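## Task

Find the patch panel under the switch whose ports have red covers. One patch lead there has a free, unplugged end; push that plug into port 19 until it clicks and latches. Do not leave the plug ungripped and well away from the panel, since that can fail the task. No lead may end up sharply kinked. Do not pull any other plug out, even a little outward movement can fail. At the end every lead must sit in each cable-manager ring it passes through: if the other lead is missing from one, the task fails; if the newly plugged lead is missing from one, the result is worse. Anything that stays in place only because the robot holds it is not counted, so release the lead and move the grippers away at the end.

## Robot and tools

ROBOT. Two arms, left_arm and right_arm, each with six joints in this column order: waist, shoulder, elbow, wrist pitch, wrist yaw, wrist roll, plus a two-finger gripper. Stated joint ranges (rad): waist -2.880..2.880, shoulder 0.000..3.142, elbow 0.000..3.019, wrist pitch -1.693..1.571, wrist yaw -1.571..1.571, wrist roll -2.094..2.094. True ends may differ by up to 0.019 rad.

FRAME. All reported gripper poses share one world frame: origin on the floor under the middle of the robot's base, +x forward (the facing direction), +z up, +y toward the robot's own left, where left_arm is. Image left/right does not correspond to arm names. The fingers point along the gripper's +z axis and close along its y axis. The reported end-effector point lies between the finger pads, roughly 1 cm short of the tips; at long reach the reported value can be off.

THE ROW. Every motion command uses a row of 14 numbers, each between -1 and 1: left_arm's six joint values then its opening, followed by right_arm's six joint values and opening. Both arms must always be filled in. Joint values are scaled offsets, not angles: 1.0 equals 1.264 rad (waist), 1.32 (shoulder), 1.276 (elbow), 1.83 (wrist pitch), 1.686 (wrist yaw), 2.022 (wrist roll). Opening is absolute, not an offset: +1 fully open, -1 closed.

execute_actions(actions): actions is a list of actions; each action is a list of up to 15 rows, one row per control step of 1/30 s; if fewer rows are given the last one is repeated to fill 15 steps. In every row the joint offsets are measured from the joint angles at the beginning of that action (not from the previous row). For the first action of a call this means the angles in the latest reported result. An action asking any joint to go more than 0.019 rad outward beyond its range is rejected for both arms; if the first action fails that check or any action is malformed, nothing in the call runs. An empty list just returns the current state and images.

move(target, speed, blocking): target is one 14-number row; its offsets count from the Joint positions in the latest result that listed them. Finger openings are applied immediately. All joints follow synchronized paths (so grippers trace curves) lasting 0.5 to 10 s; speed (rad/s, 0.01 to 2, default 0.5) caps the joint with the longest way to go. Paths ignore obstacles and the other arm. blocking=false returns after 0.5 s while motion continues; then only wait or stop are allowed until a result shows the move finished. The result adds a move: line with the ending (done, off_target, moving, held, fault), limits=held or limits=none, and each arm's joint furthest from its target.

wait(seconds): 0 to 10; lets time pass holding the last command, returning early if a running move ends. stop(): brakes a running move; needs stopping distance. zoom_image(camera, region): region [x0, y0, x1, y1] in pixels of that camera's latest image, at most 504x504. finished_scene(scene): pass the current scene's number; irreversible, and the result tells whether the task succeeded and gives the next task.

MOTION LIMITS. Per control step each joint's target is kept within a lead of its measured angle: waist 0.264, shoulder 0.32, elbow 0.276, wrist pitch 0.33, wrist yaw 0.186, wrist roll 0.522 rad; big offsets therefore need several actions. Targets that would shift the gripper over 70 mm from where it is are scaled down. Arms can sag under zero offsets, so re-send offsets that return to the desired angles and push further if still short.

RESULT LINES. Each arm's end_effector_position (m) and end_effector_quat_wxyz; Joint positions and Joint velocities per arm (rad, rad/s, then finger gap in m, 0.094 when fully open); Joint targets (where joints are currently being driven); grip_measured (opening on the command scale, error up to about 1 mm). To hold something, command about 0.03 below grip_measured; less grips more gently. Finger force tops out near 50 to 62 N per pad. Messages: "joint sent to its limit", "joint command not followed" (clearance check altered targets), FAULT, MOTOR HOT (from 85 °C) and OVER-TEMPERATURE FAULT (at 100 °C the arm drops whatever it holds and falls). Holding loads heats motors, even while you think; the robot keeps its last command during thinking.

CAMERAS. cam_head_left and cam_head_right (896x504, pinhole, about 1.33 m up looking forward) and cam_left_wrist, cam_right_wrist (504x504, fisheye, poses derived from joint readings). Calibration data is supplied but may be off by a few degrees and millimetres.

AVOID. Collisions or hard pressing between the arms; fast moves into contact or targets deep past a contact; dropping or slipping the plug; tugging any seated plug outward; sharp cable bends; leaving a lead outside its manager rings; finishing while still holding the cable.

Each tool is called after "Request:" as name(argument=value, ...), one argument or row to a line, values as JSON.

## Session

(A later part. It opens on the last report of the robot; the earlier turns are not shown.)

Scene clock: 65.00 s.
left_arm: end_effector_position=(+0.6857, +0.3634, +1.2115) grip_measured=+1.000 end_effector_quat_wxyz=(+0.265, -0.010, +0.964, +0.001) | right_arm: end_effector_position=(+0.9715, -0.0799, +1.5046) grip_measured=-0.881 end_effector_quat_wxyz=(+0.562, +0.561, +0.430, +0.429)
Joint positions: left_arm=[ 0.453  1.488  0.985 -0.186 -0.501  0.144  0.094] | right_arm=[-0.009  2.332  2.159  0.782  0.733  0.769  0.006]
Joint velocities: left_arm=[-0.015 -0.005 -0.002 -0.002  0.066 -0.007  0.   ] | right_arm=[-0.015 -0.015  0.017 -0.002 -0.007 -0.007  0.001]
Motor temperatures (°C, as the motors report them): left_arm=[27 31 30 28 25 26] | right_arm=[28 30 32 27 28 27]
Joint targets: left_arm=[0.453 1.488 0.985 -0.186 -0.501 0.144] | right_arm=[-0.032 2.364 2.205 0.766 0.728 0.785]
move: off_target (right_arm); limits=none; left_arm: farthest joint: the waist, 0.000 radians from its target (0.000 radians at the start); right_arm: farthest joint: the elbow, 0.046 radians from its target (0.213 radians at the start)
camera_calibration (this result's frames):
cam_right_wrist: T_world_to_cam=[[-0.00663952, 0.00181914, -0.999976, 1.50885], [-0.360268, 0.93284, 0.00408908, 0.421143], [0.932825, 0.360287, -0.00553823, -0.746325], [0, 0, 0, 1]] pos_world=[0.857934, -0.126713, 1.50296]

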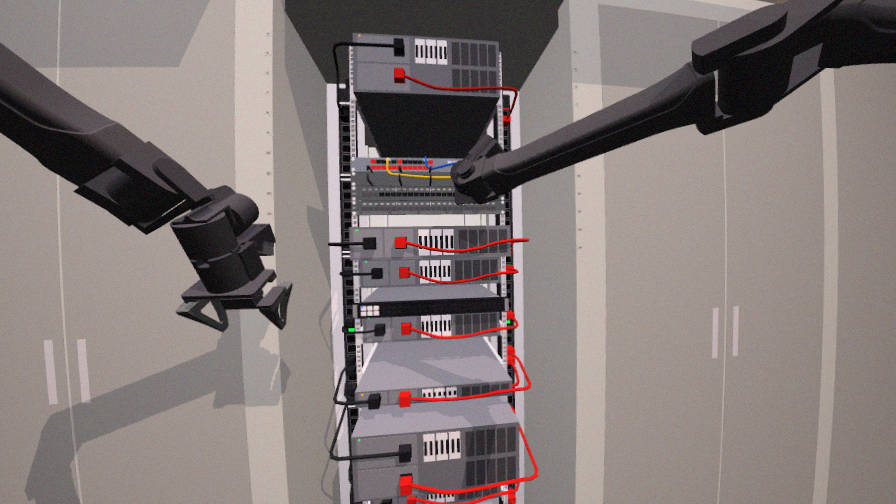

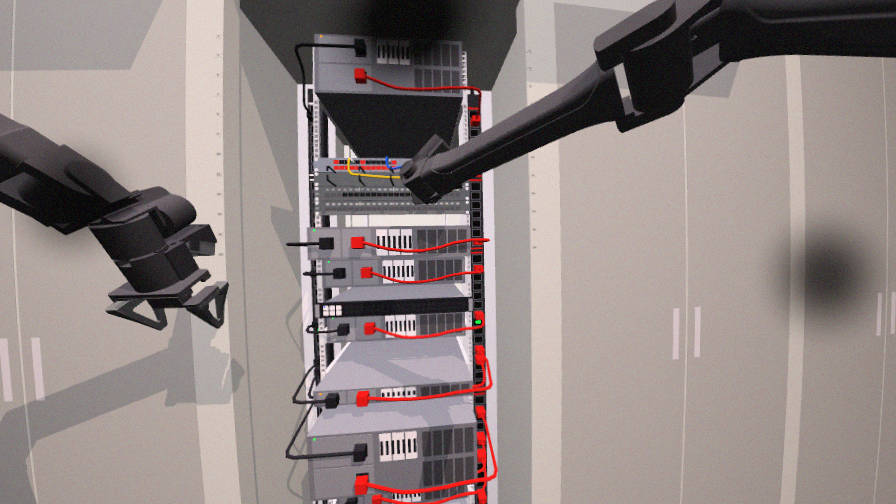

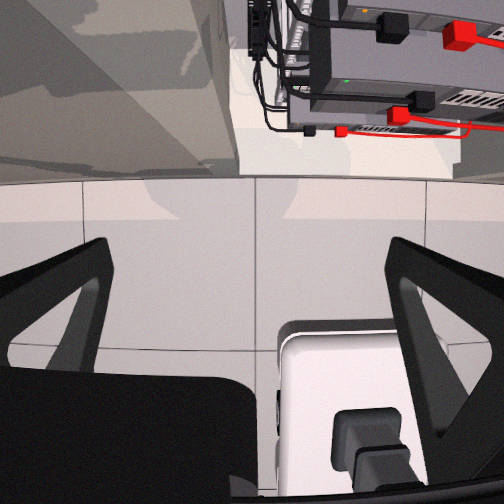

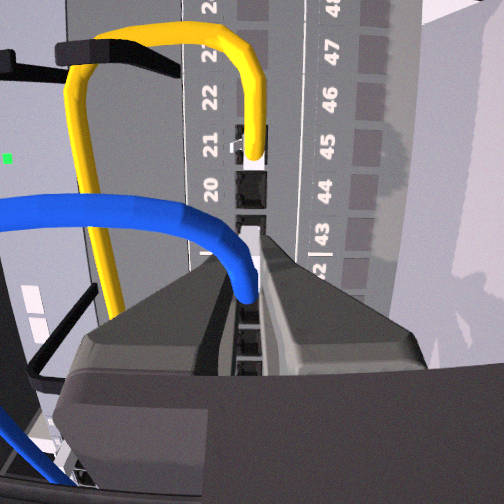

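Request:
move(
  target=[0,0,0,0,0,0,1, -0.0215,0.0344,0.057,-0.0174,-0.005,0.0096,-0.915],
  speed=0.06,
)

Request:
zoom_image(
  camera="cam_right_wrist",
  region=[170, 110, 330, 310],
)

Scene clock: 68.10 s.
left_arm: end_effector_position=(+0.6857, +0.3634, +1.2115) grip_measured=+1.000 end_effector_quat_wxyz=(+0.265, -0.010, +0.964, +0.001) | right_arm: end_effector_position=(+0.9756, -0.0780, +1.5053) grip_measured=-0.881 end_effector_quat_wxyz=(+0.561, +0.561, +0.429, +0.432)
Joint positions: left_arm=[ 0.453  1.488  0.985 -0.186 -0.501  0.144  0.094] | right_arm=[-0.01   2.345  2.187  0.766  0.728  0.774  0.006]
Joint velocities: left_arm=[-0.005 -0.015 -0.027 -0.007 -0.007  0.022  0.   ] | right_arm=[-0.005 -0.005  0.002 -0.012  0.007  0.081 -0.001]
Motor temperatures (°C, as the motors report them): left_arm=[27 31 30 28 25 26] | right_arm=[28 30 32 27 28 27]
Joint targets: left_arm=[0.453 1.488 0.985 -0.186 -0.501 0.144] | right_arm=[-0.036 2.377 2.232 0.750 0.724 0.789]
move: off_target (right_arm); limits=none; left_arm: farthest joint: the waist, 0.000 radians from its target (0.000 radians at the start); right_arm: farthest joint: the elbow, 0.045 radians from its target (0.073 radians at the start)
camera_calibration (this result's frames):
cam_right_wrist: T_world_to_cam=[[-0.00405848, 0.00401556, -0.999984, 1.50726], [-0.363307, 0.931655, 0.00521567, 0.422012], [0.931661, 0.363322, -0.00232222, -0.754301], [0, 0, 0, 1]] pos_world=[0.86219, -0.125168, 1.50328]

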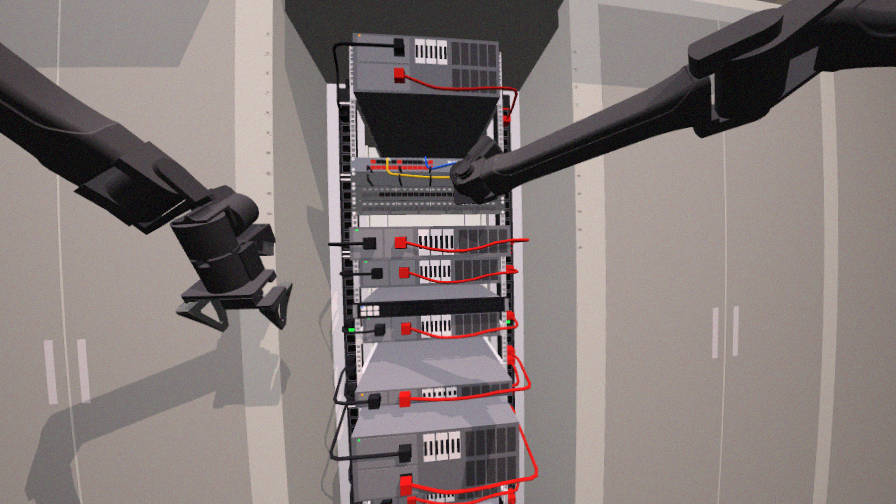

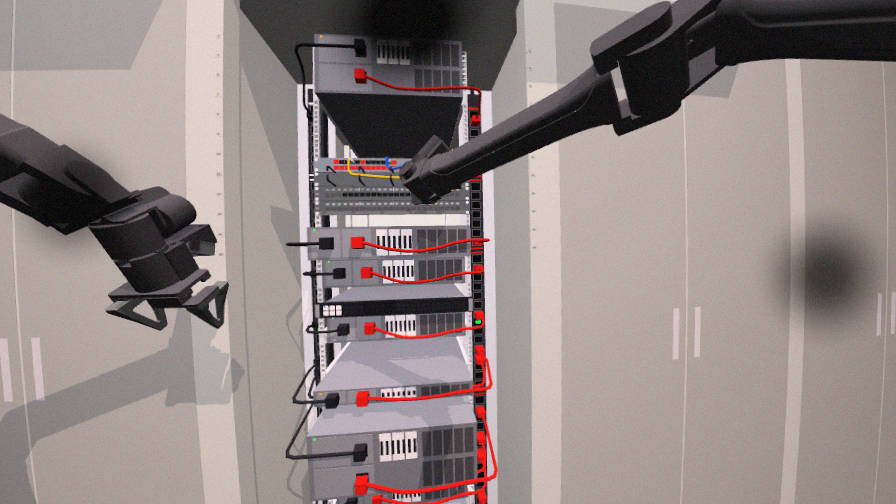

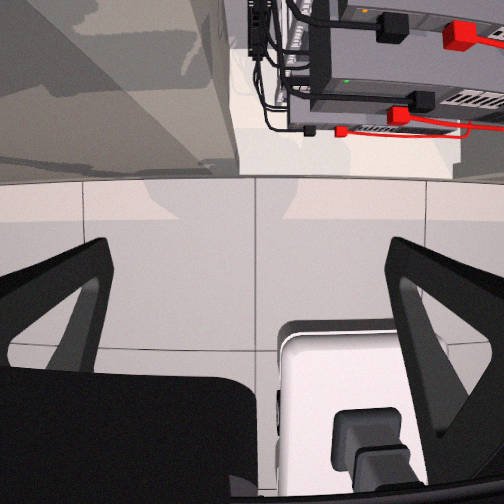

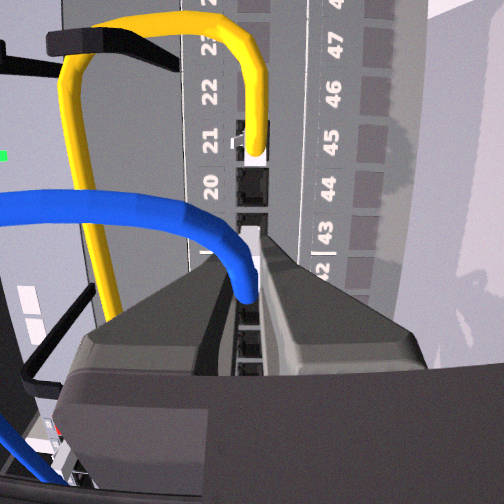

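Region (170, 110, 330, 310) of cam_right_wrist's 504x504 image, scaled by 2.520, with more detail than that image has; it fills the left 403 columns of this view, and the rest is white.

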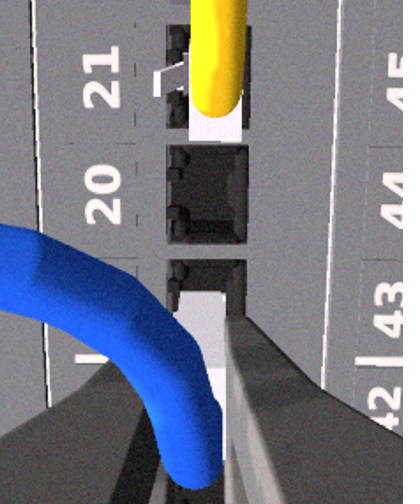

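Request:
move(
  target=[0,0,0,0,0,0,1, -0.0245,0.023,0.034,-0.008,-0.002,0.006,-0.915],
  speed=0.05,
)

Request:
zoom_image(
  camera="cam_right_wrist",
  region=[170, 110, 330, 310],
)

Scene clock: 69.67 s.
left_arm: end_effector_position=(+0.6857, +0.3634, +1.2115) grip_measured=+1.000 end_effector_quat_wxyz=(+0.265, -0.010, +0.964, +0.001) | right_arm: end_effector_position=(+0.9779, -0.0823, +1.5023) grip_measured=-0.881 end_effector_quat_wxyz=(+0.562, +0.562, +0.429, +0.429)
Joint positions: left_arm=[ 0.453  1.488  0.985 -0.186 -0.501  0.144  0.094] | right_arm=[-0.017  2.345  2.187  0.766  0.728  0.774  0.006]
Joint velocities: left_arm=[-0.005 -0.005 -0.002  0.002 -0.051  0.022  0.   ] | right_arm=[-0.005 -0.005  0.002 -0.002  0.051 -0.051  0.   ]
Motor temperatures (°C, as the motors report them): left_arm=[27 31 30 28 25 26] | right_arm=[28 30 32 27 28 27]
Joint targets: left_arm=[0.453 1.488 0.985 -0.186 -0.501 0.144] | right_arm=[-0.041 2.375 2.230 0.752 0.725 0.786]
move: off_target (right_arm); limits=none; left_arm: farthest joint: the waist, 0.000 radians from its target (0.000 radians at the start); right_arm: farthest joint: the elbow, 0.044 radians from its target (0.044 radians at the start)
camera_calibration (this result's frames):
cam_right_wrist: T_world_to_cam=[[-0.00677871, 0.00193042, -0.999975, 1.50673], [-0.358178, 0.933644, 0.00423041, 0.423503], [0.933629, 0.358197, -0.00563747, -0.752244], [0, 0, 0, 1]] pos_world=[0.86422, -0.128858, 1.50066]

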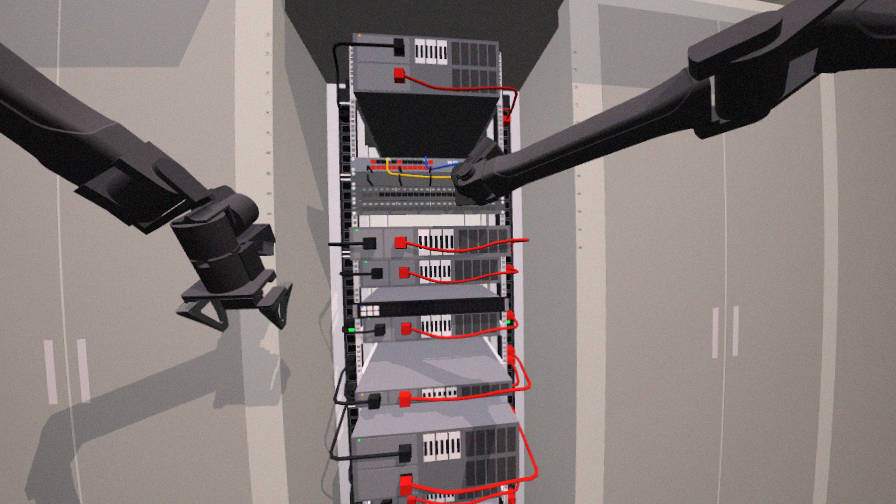

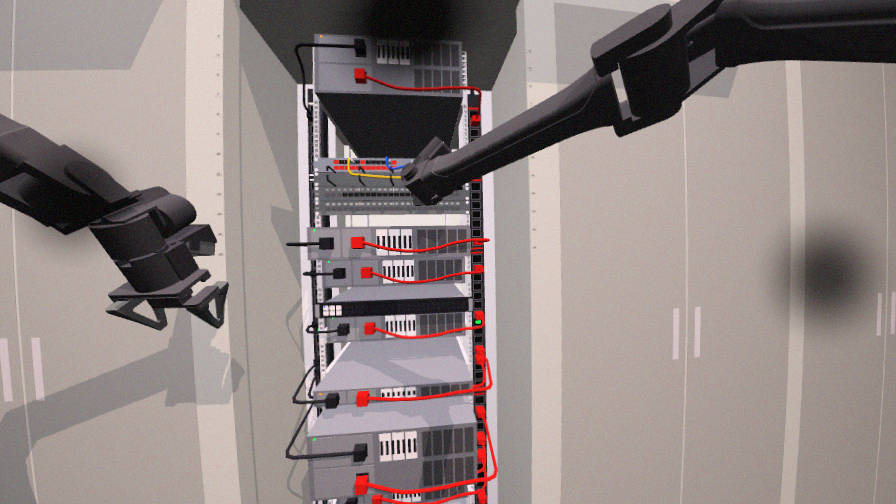

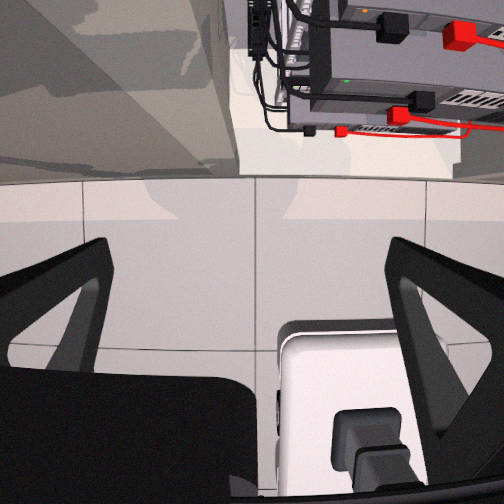

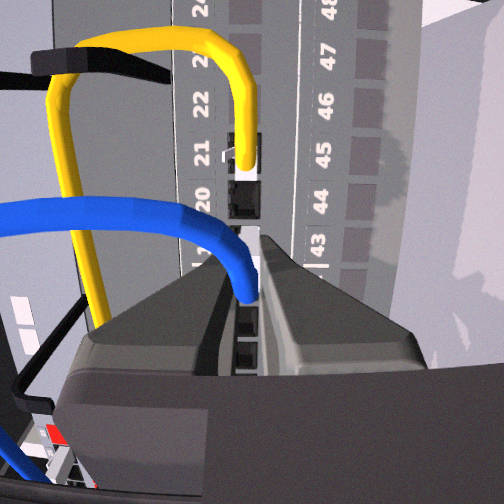

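Region (170, 110, 330, 310) of cam_right_wrist's 504x504 image, scaled by 2.520, with more detail than that image has; it fills the left 403 columns of this view, and the rest is white.

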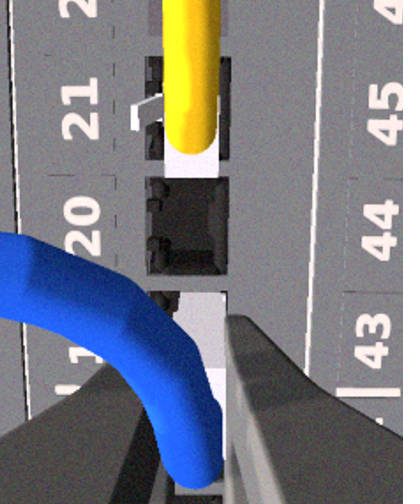

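Request:
move(
  target=[0,0,0,0,0,0,1, -0.016,0.0415,0.072,-0.022,-0.002,0.006,-0.915],
  speed=0.06,
)

Request:
zoom_image(
  camera="cam_right_wrist",
  region=[170, 110, 330, 310],
)

Scene clock: 72.23 s.
left_arm: end_effector_position=(+0.6857, +0.3634, +1.2115) grip_measured=+1.000 end_effector_quat_wxyz=(+0.265, -0.010, +0.964, +0.001) | right_arm: end_effector_position=(+0.9834, -0.0787, +1.5028) grip_measured=-0.881 end_effector_quat_wxyz=(+0.562, +0.562, +0.430, +0.429)
Joint positions: left_arm=[ 0.453  1.488  0.985 -0.186 -0.501  0.144  0.094] | right_arm=[-0.017  2.368  2.232  0.742  0.728  0.774  0.006]
Joint velocities: left_arm=[-0.005 -0.005  0.002 -0.007 -0.037 -0.125  0.   ] | right_arm=[-0.015 -0.005  0.007  0.007 -0.007 -0.037  0.   ]
Motor temperatures (°C, as the motors report them): left_arm=[27 31 30 28 25 26] | right_arm=[28 30 32 27 28 27]
Joint targets: left_arm=[0.453 1.488 0.985 -0.186 -0.501 0.144] | right_arm=[-0.037 2.400 2.279 0.726 0.725 0.786]
move: off_target (right_arm); limits=none; left_arm: farthest joint: the waist, 0.000 radians from its target (0.000 radians at the start); right_arm: farthest joint: the elbow, 0.047 radians from its target (0.092 radians at the start)
camera_calibration (this result's frames):
cam_right_wrist: T_world_to_cam=[[-0.00807614, 0.000961629, -0.999967, 1.50847], [-0.359122, 0.933283, 0.00379792, 0.423604], [0.933256, 0.359141, -0.00719198, -0.755888], [0, 0, 0, 1]] pos_world=[0.869745, -0.125323, 1.50138]

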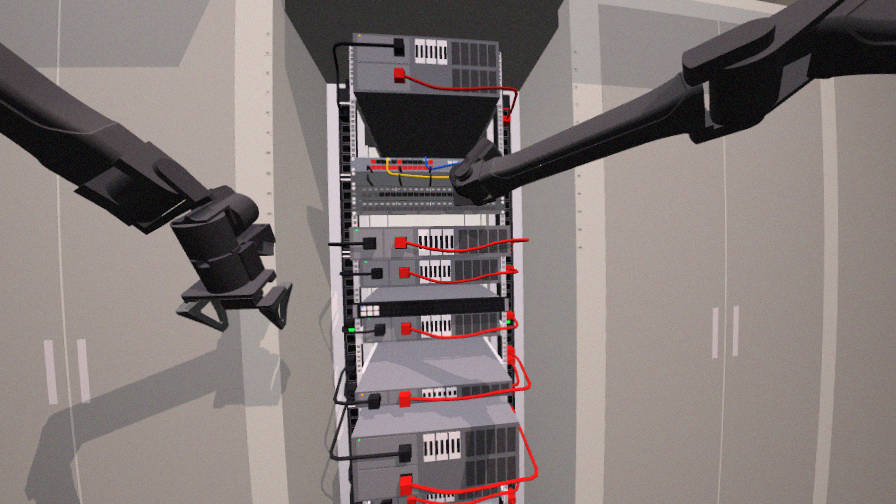

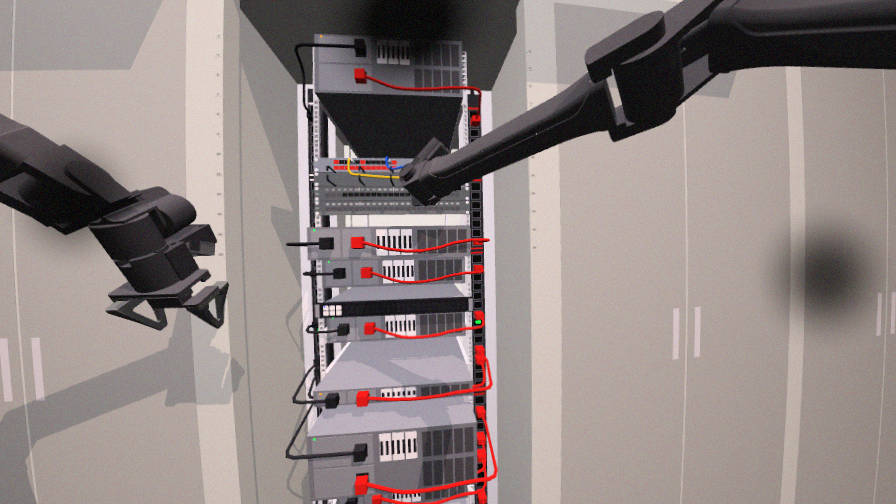

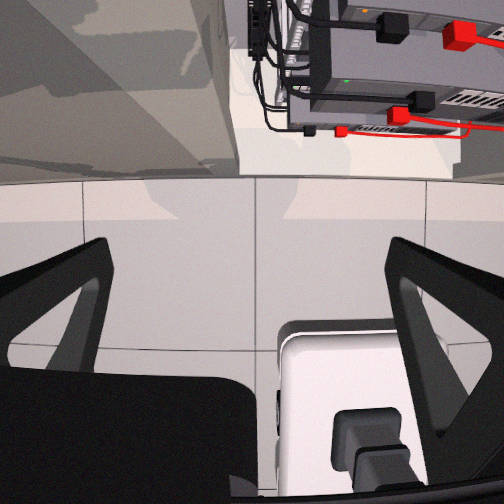

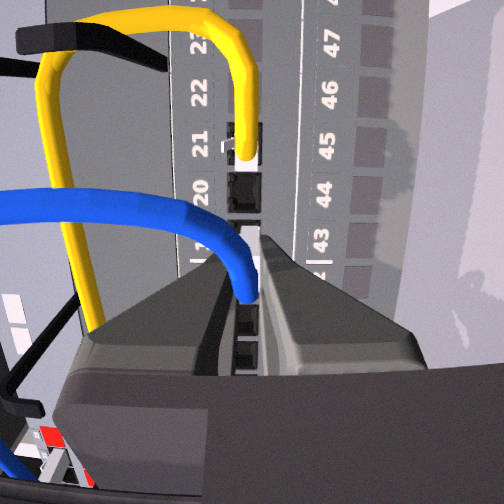

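Region (170, 110, 330, 310) of cam_right_wrist's 504x504 image, scaled by 2.520, with more detail than that image has; it fills the left 403 columns of this view, and the rest is white.

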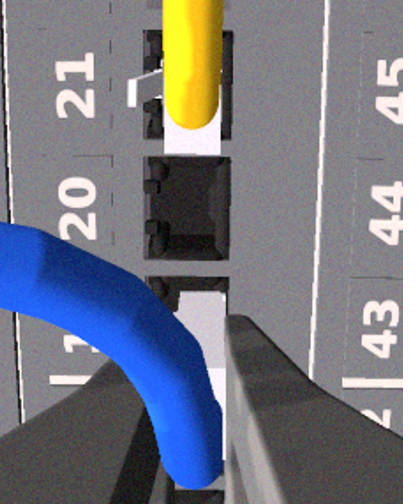

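Request:
move(
  target=[0,0,0,0,0,0,1, -0.016,0.0325,0.0575,-0.0166,-0.002,0.006,-0.915],
  speed=0.05,
)

Request:
zoom_image(
  camera="cam_right_wrist",
  region=[170, 110, 330, 310],
)

Scene clock: 74.67 s.
left_arm: end_effector_position=(+0.6857, +0.3634, +1.2115) grip_measured=+1.000 end_effector_quat_wxyz=(+0.265, -0.010, +0.964, +0.001) | right_arm: end_effector_position=(+0.9868, -0.0787, +1.5048) grip_measured=-0.881 end_effector_quat_wxyz=(+0.563, +0.562, +0.429, +0.428)
Joint positions: left_arm=[ 0.453  1.488  0.985 -0.186 -0.501  0.144  0.094] | right_arm=[-0.017  2.378  2.258  0.729  0.728  0.774  0.006]
Joint velocities: left_arm=[-0.024 -0.015 -0.017  0.002  0.022  0.051  0.   ] | right_arm=[-0.005  0.005 -0.002 -0.022  0.007  0.051  0.001]
Motor temperatures (°C, as the motors report them): left_arm=[27 31 30 28 25 26] | right_arm=[28 30 33 27 28 27]
Joint targets: left_arm=[0.453 1.488 0.985 -0.186 -0.501 0.144] | right_arm=[-0.037 2.411 2.305 0.712 0.724 0.786]
move: off_target (right_arm); limits=none; left_arm: farthest joint: the waist, 0.000 radians from its target (0.000 radians at the start); right_arm: farthest joint: the elbow, 0.048 radians from its target (0.073 radians at the start)
camera_calibration (this result's frames):
cam_right_wrist: T_world_to_cam=[[-0.00735918, 0.00149261, -0.999972, 1.50978], [-0.357762, 0.933804, 0.00402675, 0.423171], [0.933784, 0.357782, -0.00633803, -0.760947], [0, 0, 0, 1]] pos_world=[0.873065, -0.12516, 1.50321]

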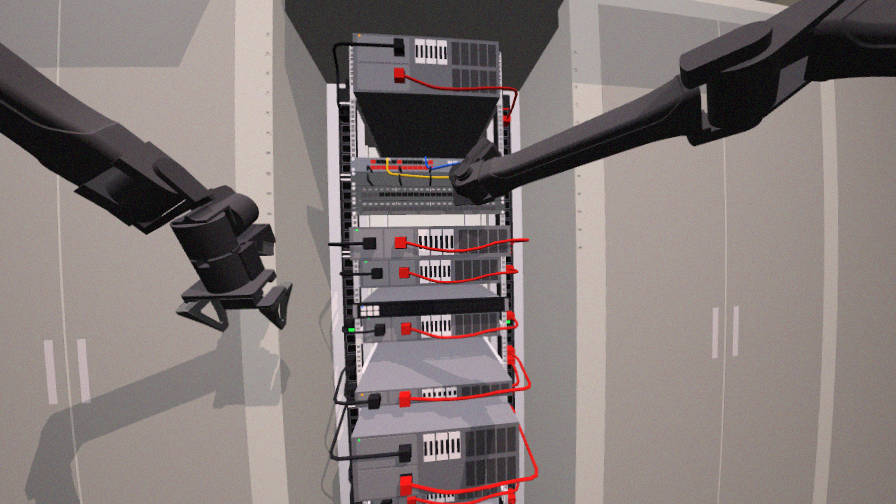

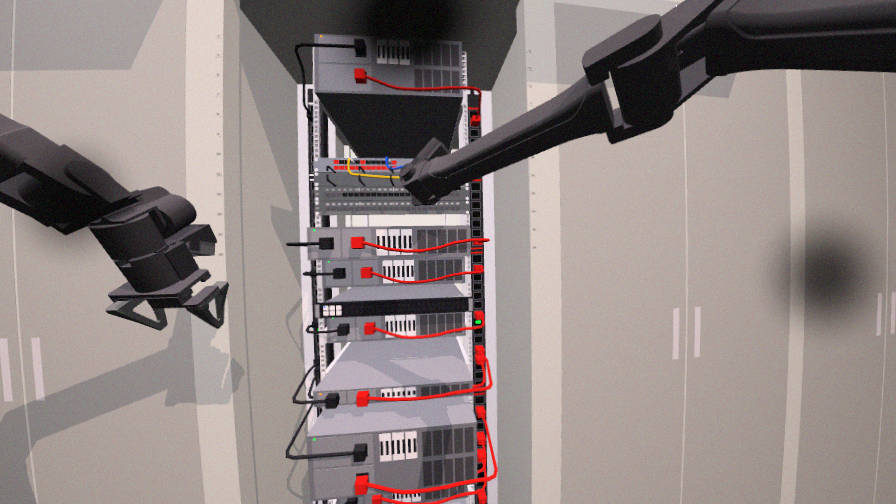

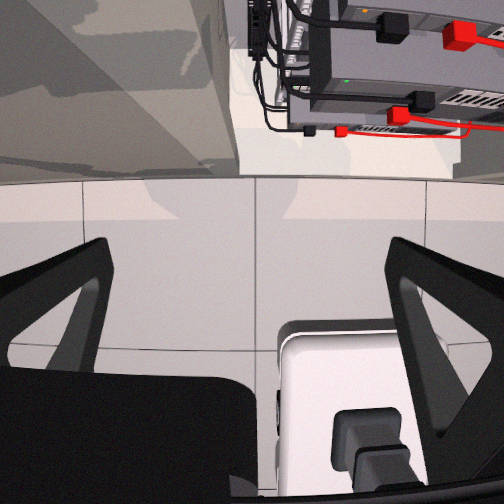

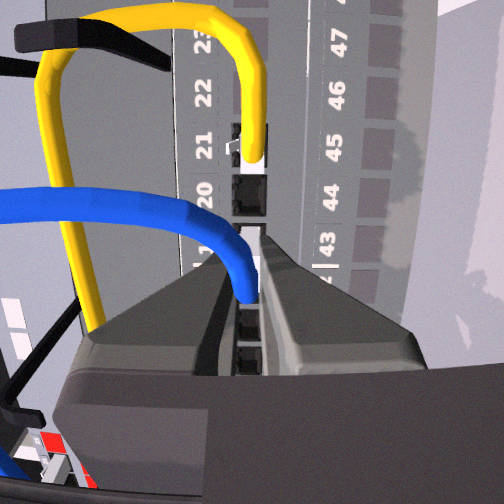

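Region (170, 110, 330, 310) of cam_right_wrist's 504x504 image, scaled by 2.520, with more detail than that image has; it fills the left 403 columns of this view, and the rest is white.

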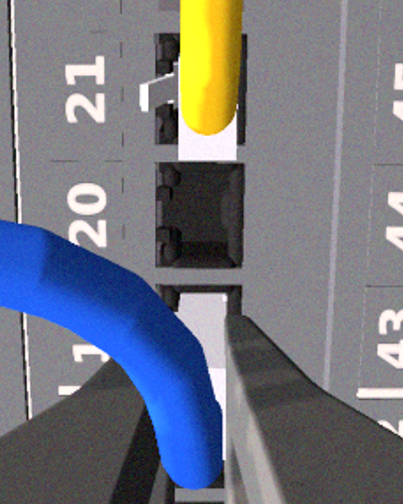

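Request:
move(
  target=[0,0,0,0,0,0,1, -0.014,0.034,0.055,-0.0148,-0.002,0.006,-0.915],
  speed=0.05,
)

Request:
zoom_image(
  camera="cam_right_wrist",
  region=[170, 110, 330, 310],
)

Scene clock: 76.77 s.
left_arm: end_effector_position=(+0.6857, +0.3634, +1.2115) grip_measured=+1.000 end_effector_quat_wxyz=(+0.265, -0.010, +0.964, +0.001) | right_arm: end_effector_position=(+0.9890, -0.0786, +1.5046) grip_measured=-0.881 end_effector_quat_wxyz=(+0.563, +0.564, +0.428, +0.427)
Joint positions: left_arm=[ 0.453  1.488  0.985 -0.186 -0.501  0.144  0.094] | right_arm=[-0.018  2.388  2.277  0.721  0.731  0.774  0.006]
Joint velocities: left_arm=[-0.015 -0.015 -0.002 -0.002 -0.007  0.037  0.   ] | right_arm=[-0.005 -0.005 -0.007 -0.042 -0.037  0.007 -0.   ]
Motor temperatures (°C, as the motors report them): left_arm=[27 31 30 28 25 26] | right_arm=[28 30 33 27 28 27]
Joint targets: left_arm=[0.453 1.488 0.985 -0.186 -0.501 0.144] | right_arm=[-0.035 2.423 2.327 0.701 0.725 0.786]
move: off_target (right_arm); limits=none; left_arm: farthest joint: the waist, 0.000 radians from its target (0.000 radians at the start); right_arm: farthest joint: the elbow, 0.051 radians from its target (0.071 radians at the start)
camera_calibration (this result's frames):
cam_right_wrist: T_world_to_cam=[[-0.00848004, 0.00308199, -0.999959, 1.51089], [-0.353769, 0.935314, 0.00588284, 0.417254], [0.935294, 0.353805, -0.00684119, -0.76411], [0, 0, 0, 1]] pos_world=[0.875092, -0.124575, 1.50314]

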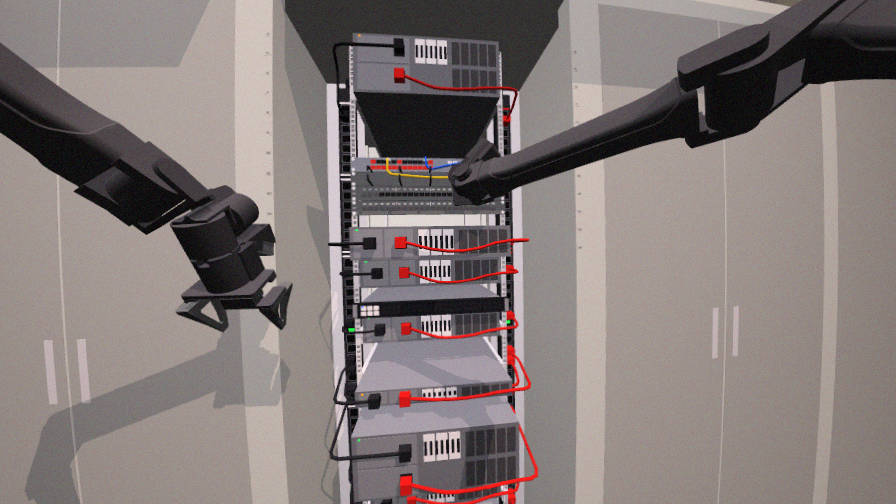

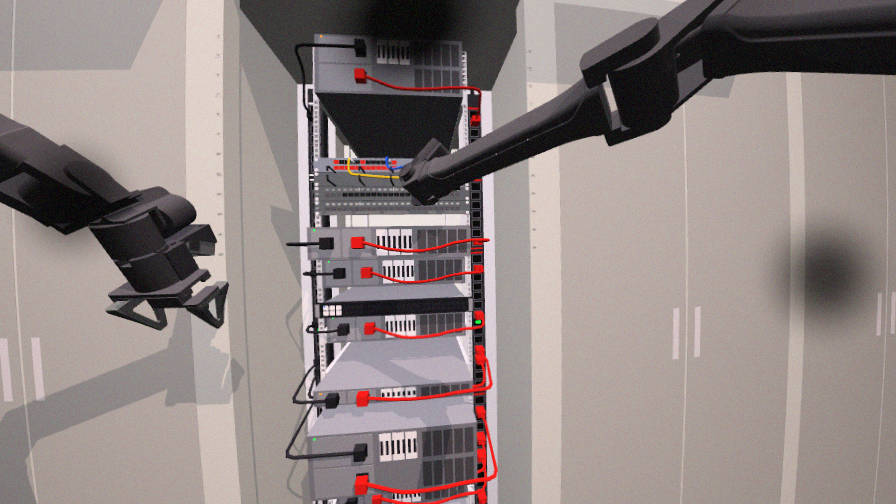

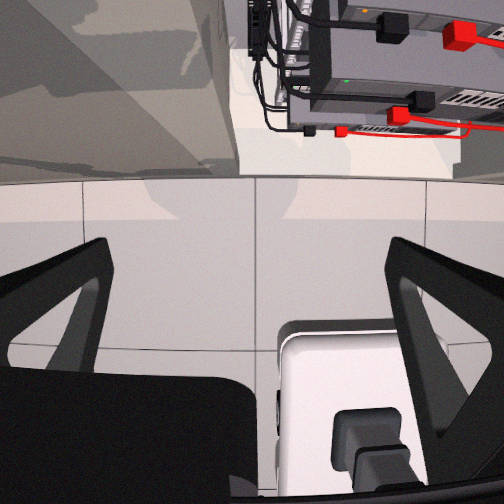

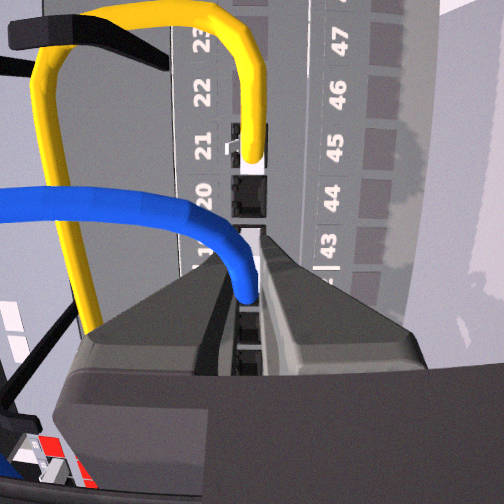

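Region (170, 110, 330, 310) of cam_right_wrist's 504x504 image, scaled by 2.520, with more detail than that image has; it fills the left 403 columns of this view, and the rest is white.

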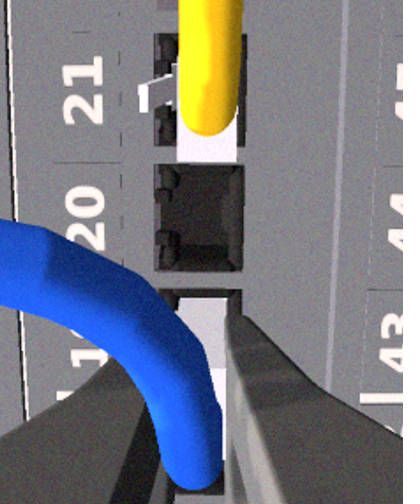

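Request:
move(
  target=[0,0,0,0,0,0,1, -0.023,0.040,0.0715,-0.023,-0.006,0.009,-0.915],
  speed=0.05,
)

Request:
zoom_image(
  camera="cam_right_wrist",
  region=[170, 110, 330, 310],
)

Scene clock: 79.23 s.
left_arm: end_effector_position=(+0.6857, +0.3634, +1.2115) grip_measured=+1.000 end_effector_quat_wxyz=(+0.265, -0.010, +0.964, +0.001) | right_arm: end_effector_position=(+0.9934, -0.0787, +1.5045) grip_measured=-0.881 end_effector_quat_wxyz=(+0.562, +0.567, +0.425, +0.426)
Joint positions: left_arm=[ 0.453  1.488  0.985 -0.186 -0.501  0.144  0.094] | right_arm=[-0.02   2.407  2.314  0.705  0.737  0.779  0.006]
Joint velocities: left_arm=[-0.005  0.005 -0.032 -0.007 -0.007 -0.022  0.   ] | right_arm=[-0.015 -0.005 -0.007 -0.007  0.022  0.007  0.001]
Motor temperatures (°C, as the motors report them): left_arm=[27 31 30 28 25 26] | right_arm=[28 30 33 27 28 27]
Joint targets: left_arm=[0.453 1.488 0.985 -0.186 -0.501 0.144] | right_arm=[-0.047 2.441 2.369 0.680 0.721 0.792]
move: off_target (right_arm); limits=none; left_arm: farthest joint: the waist, 0.000 radians from its target (0.000 radians at the start); right_arm: farthest joint: the elbow, 0.054 radians from its target (0.091 radians at the start)
camera_calibration (this result's frames):
cam_right_wrist: T_world_to_cam=[[-0.00975423, 0.00966304, -0.999906, 1.5125], [-0.347405, 0.937633, 0.0124502, 0.40292], [0.937664, 0.347494, -0.00578889, -0.772659], [0, 0, 0, 1]] pos_world=[0.879224, -0.123912, 1.50287]

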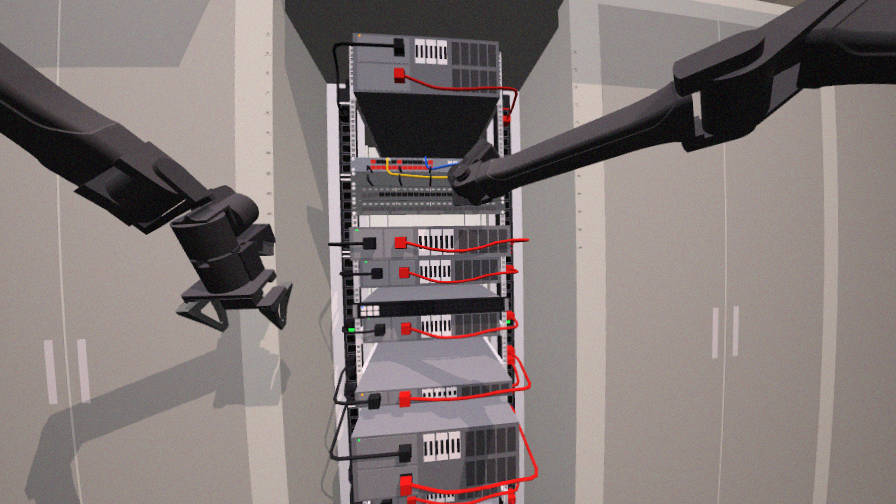

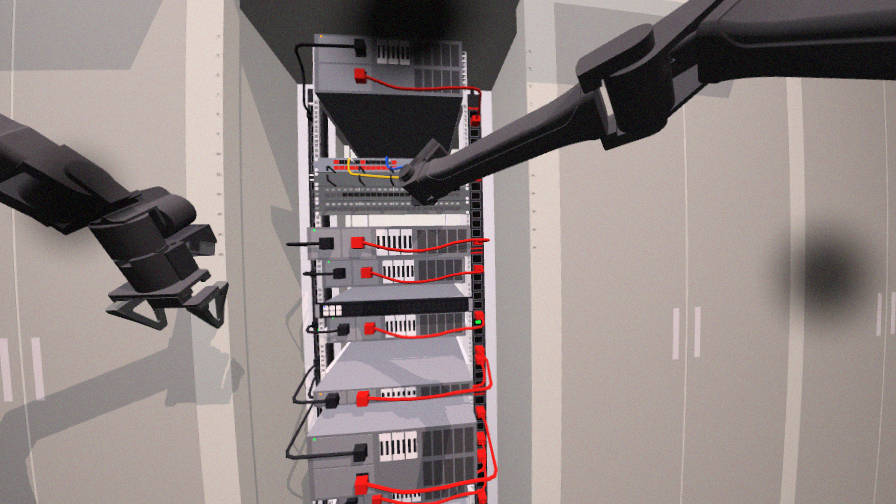

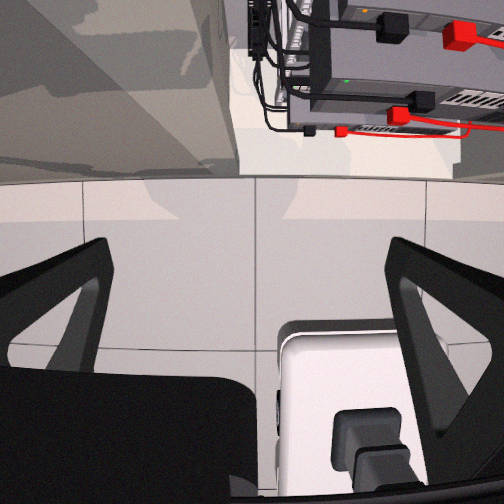

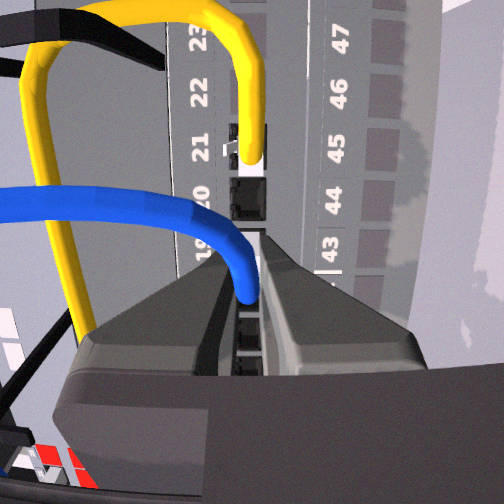

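Region (170, 110, 330, 310) of cam_right_wrist's 504x504 image, scaled by 2.520, with more detail than that image has; it fills the left 403 columns of this view, and the rest is white.

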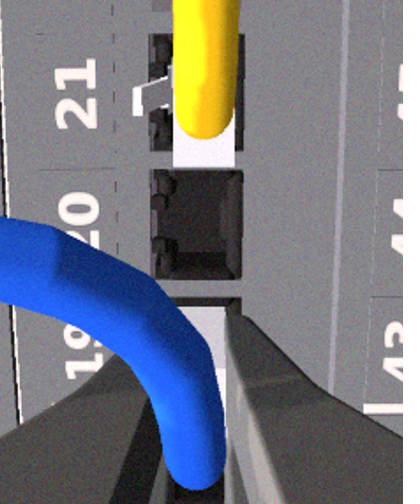

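Progressing; push again a bit firmer.

Request:
move(
  target=[0,0,0,0,0,0,1, -0.026,0.042,0.078,-0.026,-0.010,0.007,-0.915],
  speed=0.05,
)

Request:
zoom_image(
  camera="cam_right_wrist",
  region=[170, 110, 330, 310],
)

Scene clock: 81.73 s.
left_arm: end_effector_position=(+0.6857, +0.3634, +1.2115) grip_measured=+1.000 end_effector_quat_wxyz=(+0.265, -0.010, +0.964, +0.001) | right_arm: end_effector_position=(+0.9944, -0.0797, +1.5038) grip_measured=-0.881 end_effector_quat_wxyz=(+0.562, +0.575, +0.419, +0.421)
Joint positions: left_arm=[ 0.453  1.488  0.985 -0.186 -0.501  0.144  0.094] | right_arm=[-0.019  2.42   2.34   0.704  0.757  0.779  0.006]
Joint velocities: left_arm=[-0.005 -0.005 -0.002  0.017  0.022 -0.007  0.   ] | right_arm=[ 0.005  0.005 -0.007  0.002  0.037 -0.037 -0.   ]
Motor temperatures (°C, as the motors report them): left_arm=[27 31 30 28 25 26] | right_arm=[28 30 33 27 28 27]
Joint targets: left_arm=[0.453 1.488 0.985 -0.186 -0.501 0.144] | right_arm=[-0.053 2.462 2.414 0.657 0.720 0.793]
move: off_target (right_arm); limits=none; left_arm: farthest joint: the waist, 0.000 radians from its target (0.000 radians at the start); right_arm: farthest joint: the elbow, 0.074 radians from its target (0.099 radians at the start)
camera_calibration (this result's frames):
cam_right_wrist: T_world_to_cam=[[-0.0162038, 0.0195304, -0.999678, 1.51865], [-0.329547, 0.94384, 0.0237811, 0.369944], [0.944, 0.329826, -0.00885761, -0.776265], [0, 0, 0, 1]] pos_world=[0.879316, -0.122795, 1.50249]

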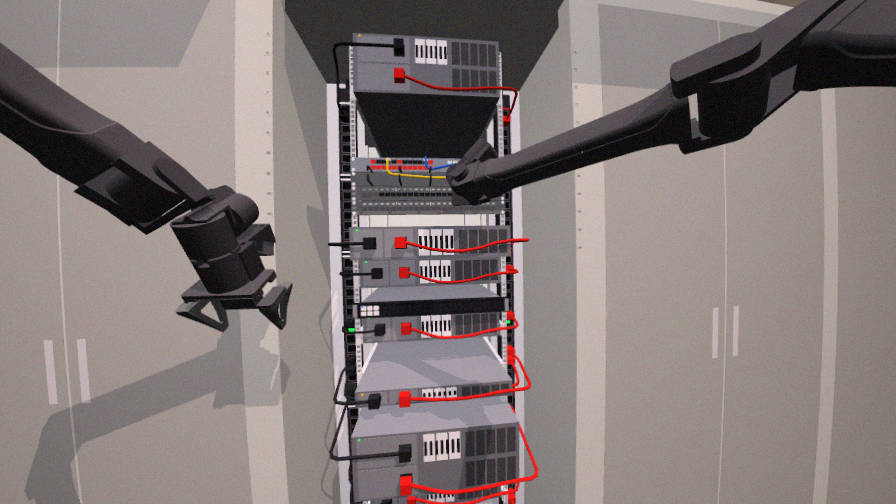

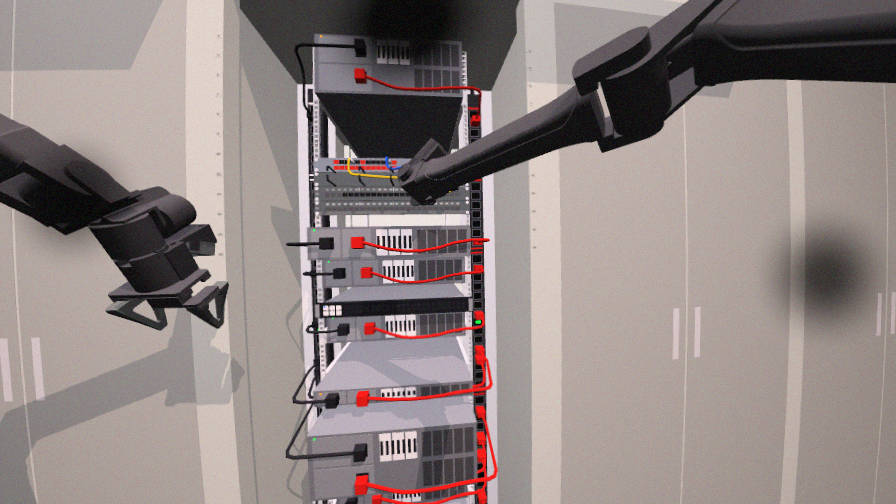

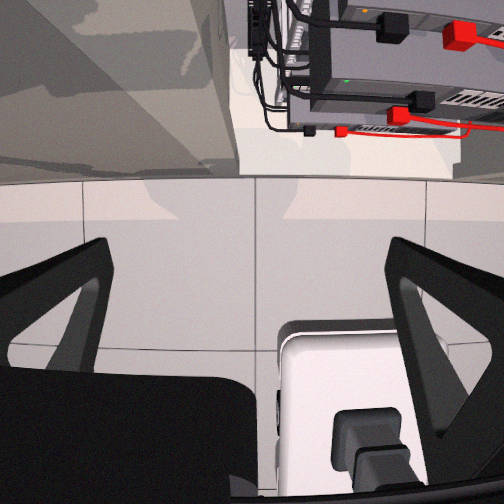

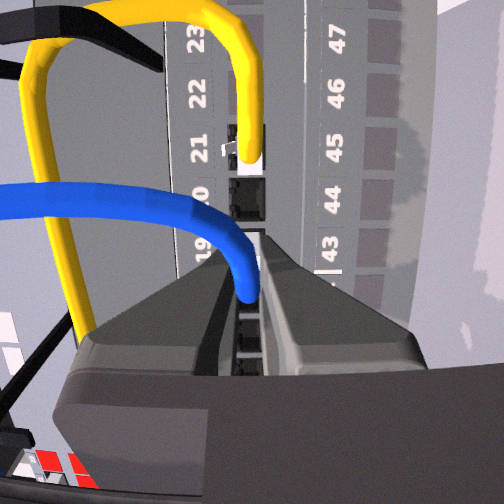

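Region (170, 110, 330, 310) of cam_right_wrist's 504x504 image, scaled by 2.520, with more detail than that image has; it fills the left 403 columns of this view, and the rest is white.

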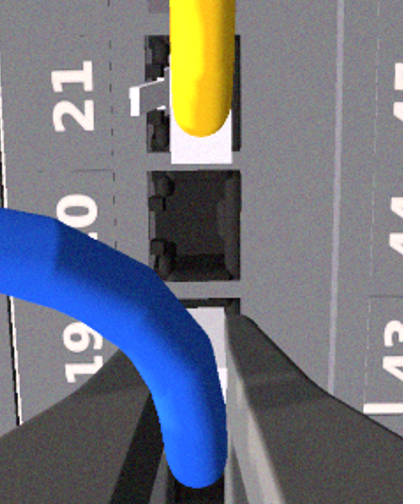

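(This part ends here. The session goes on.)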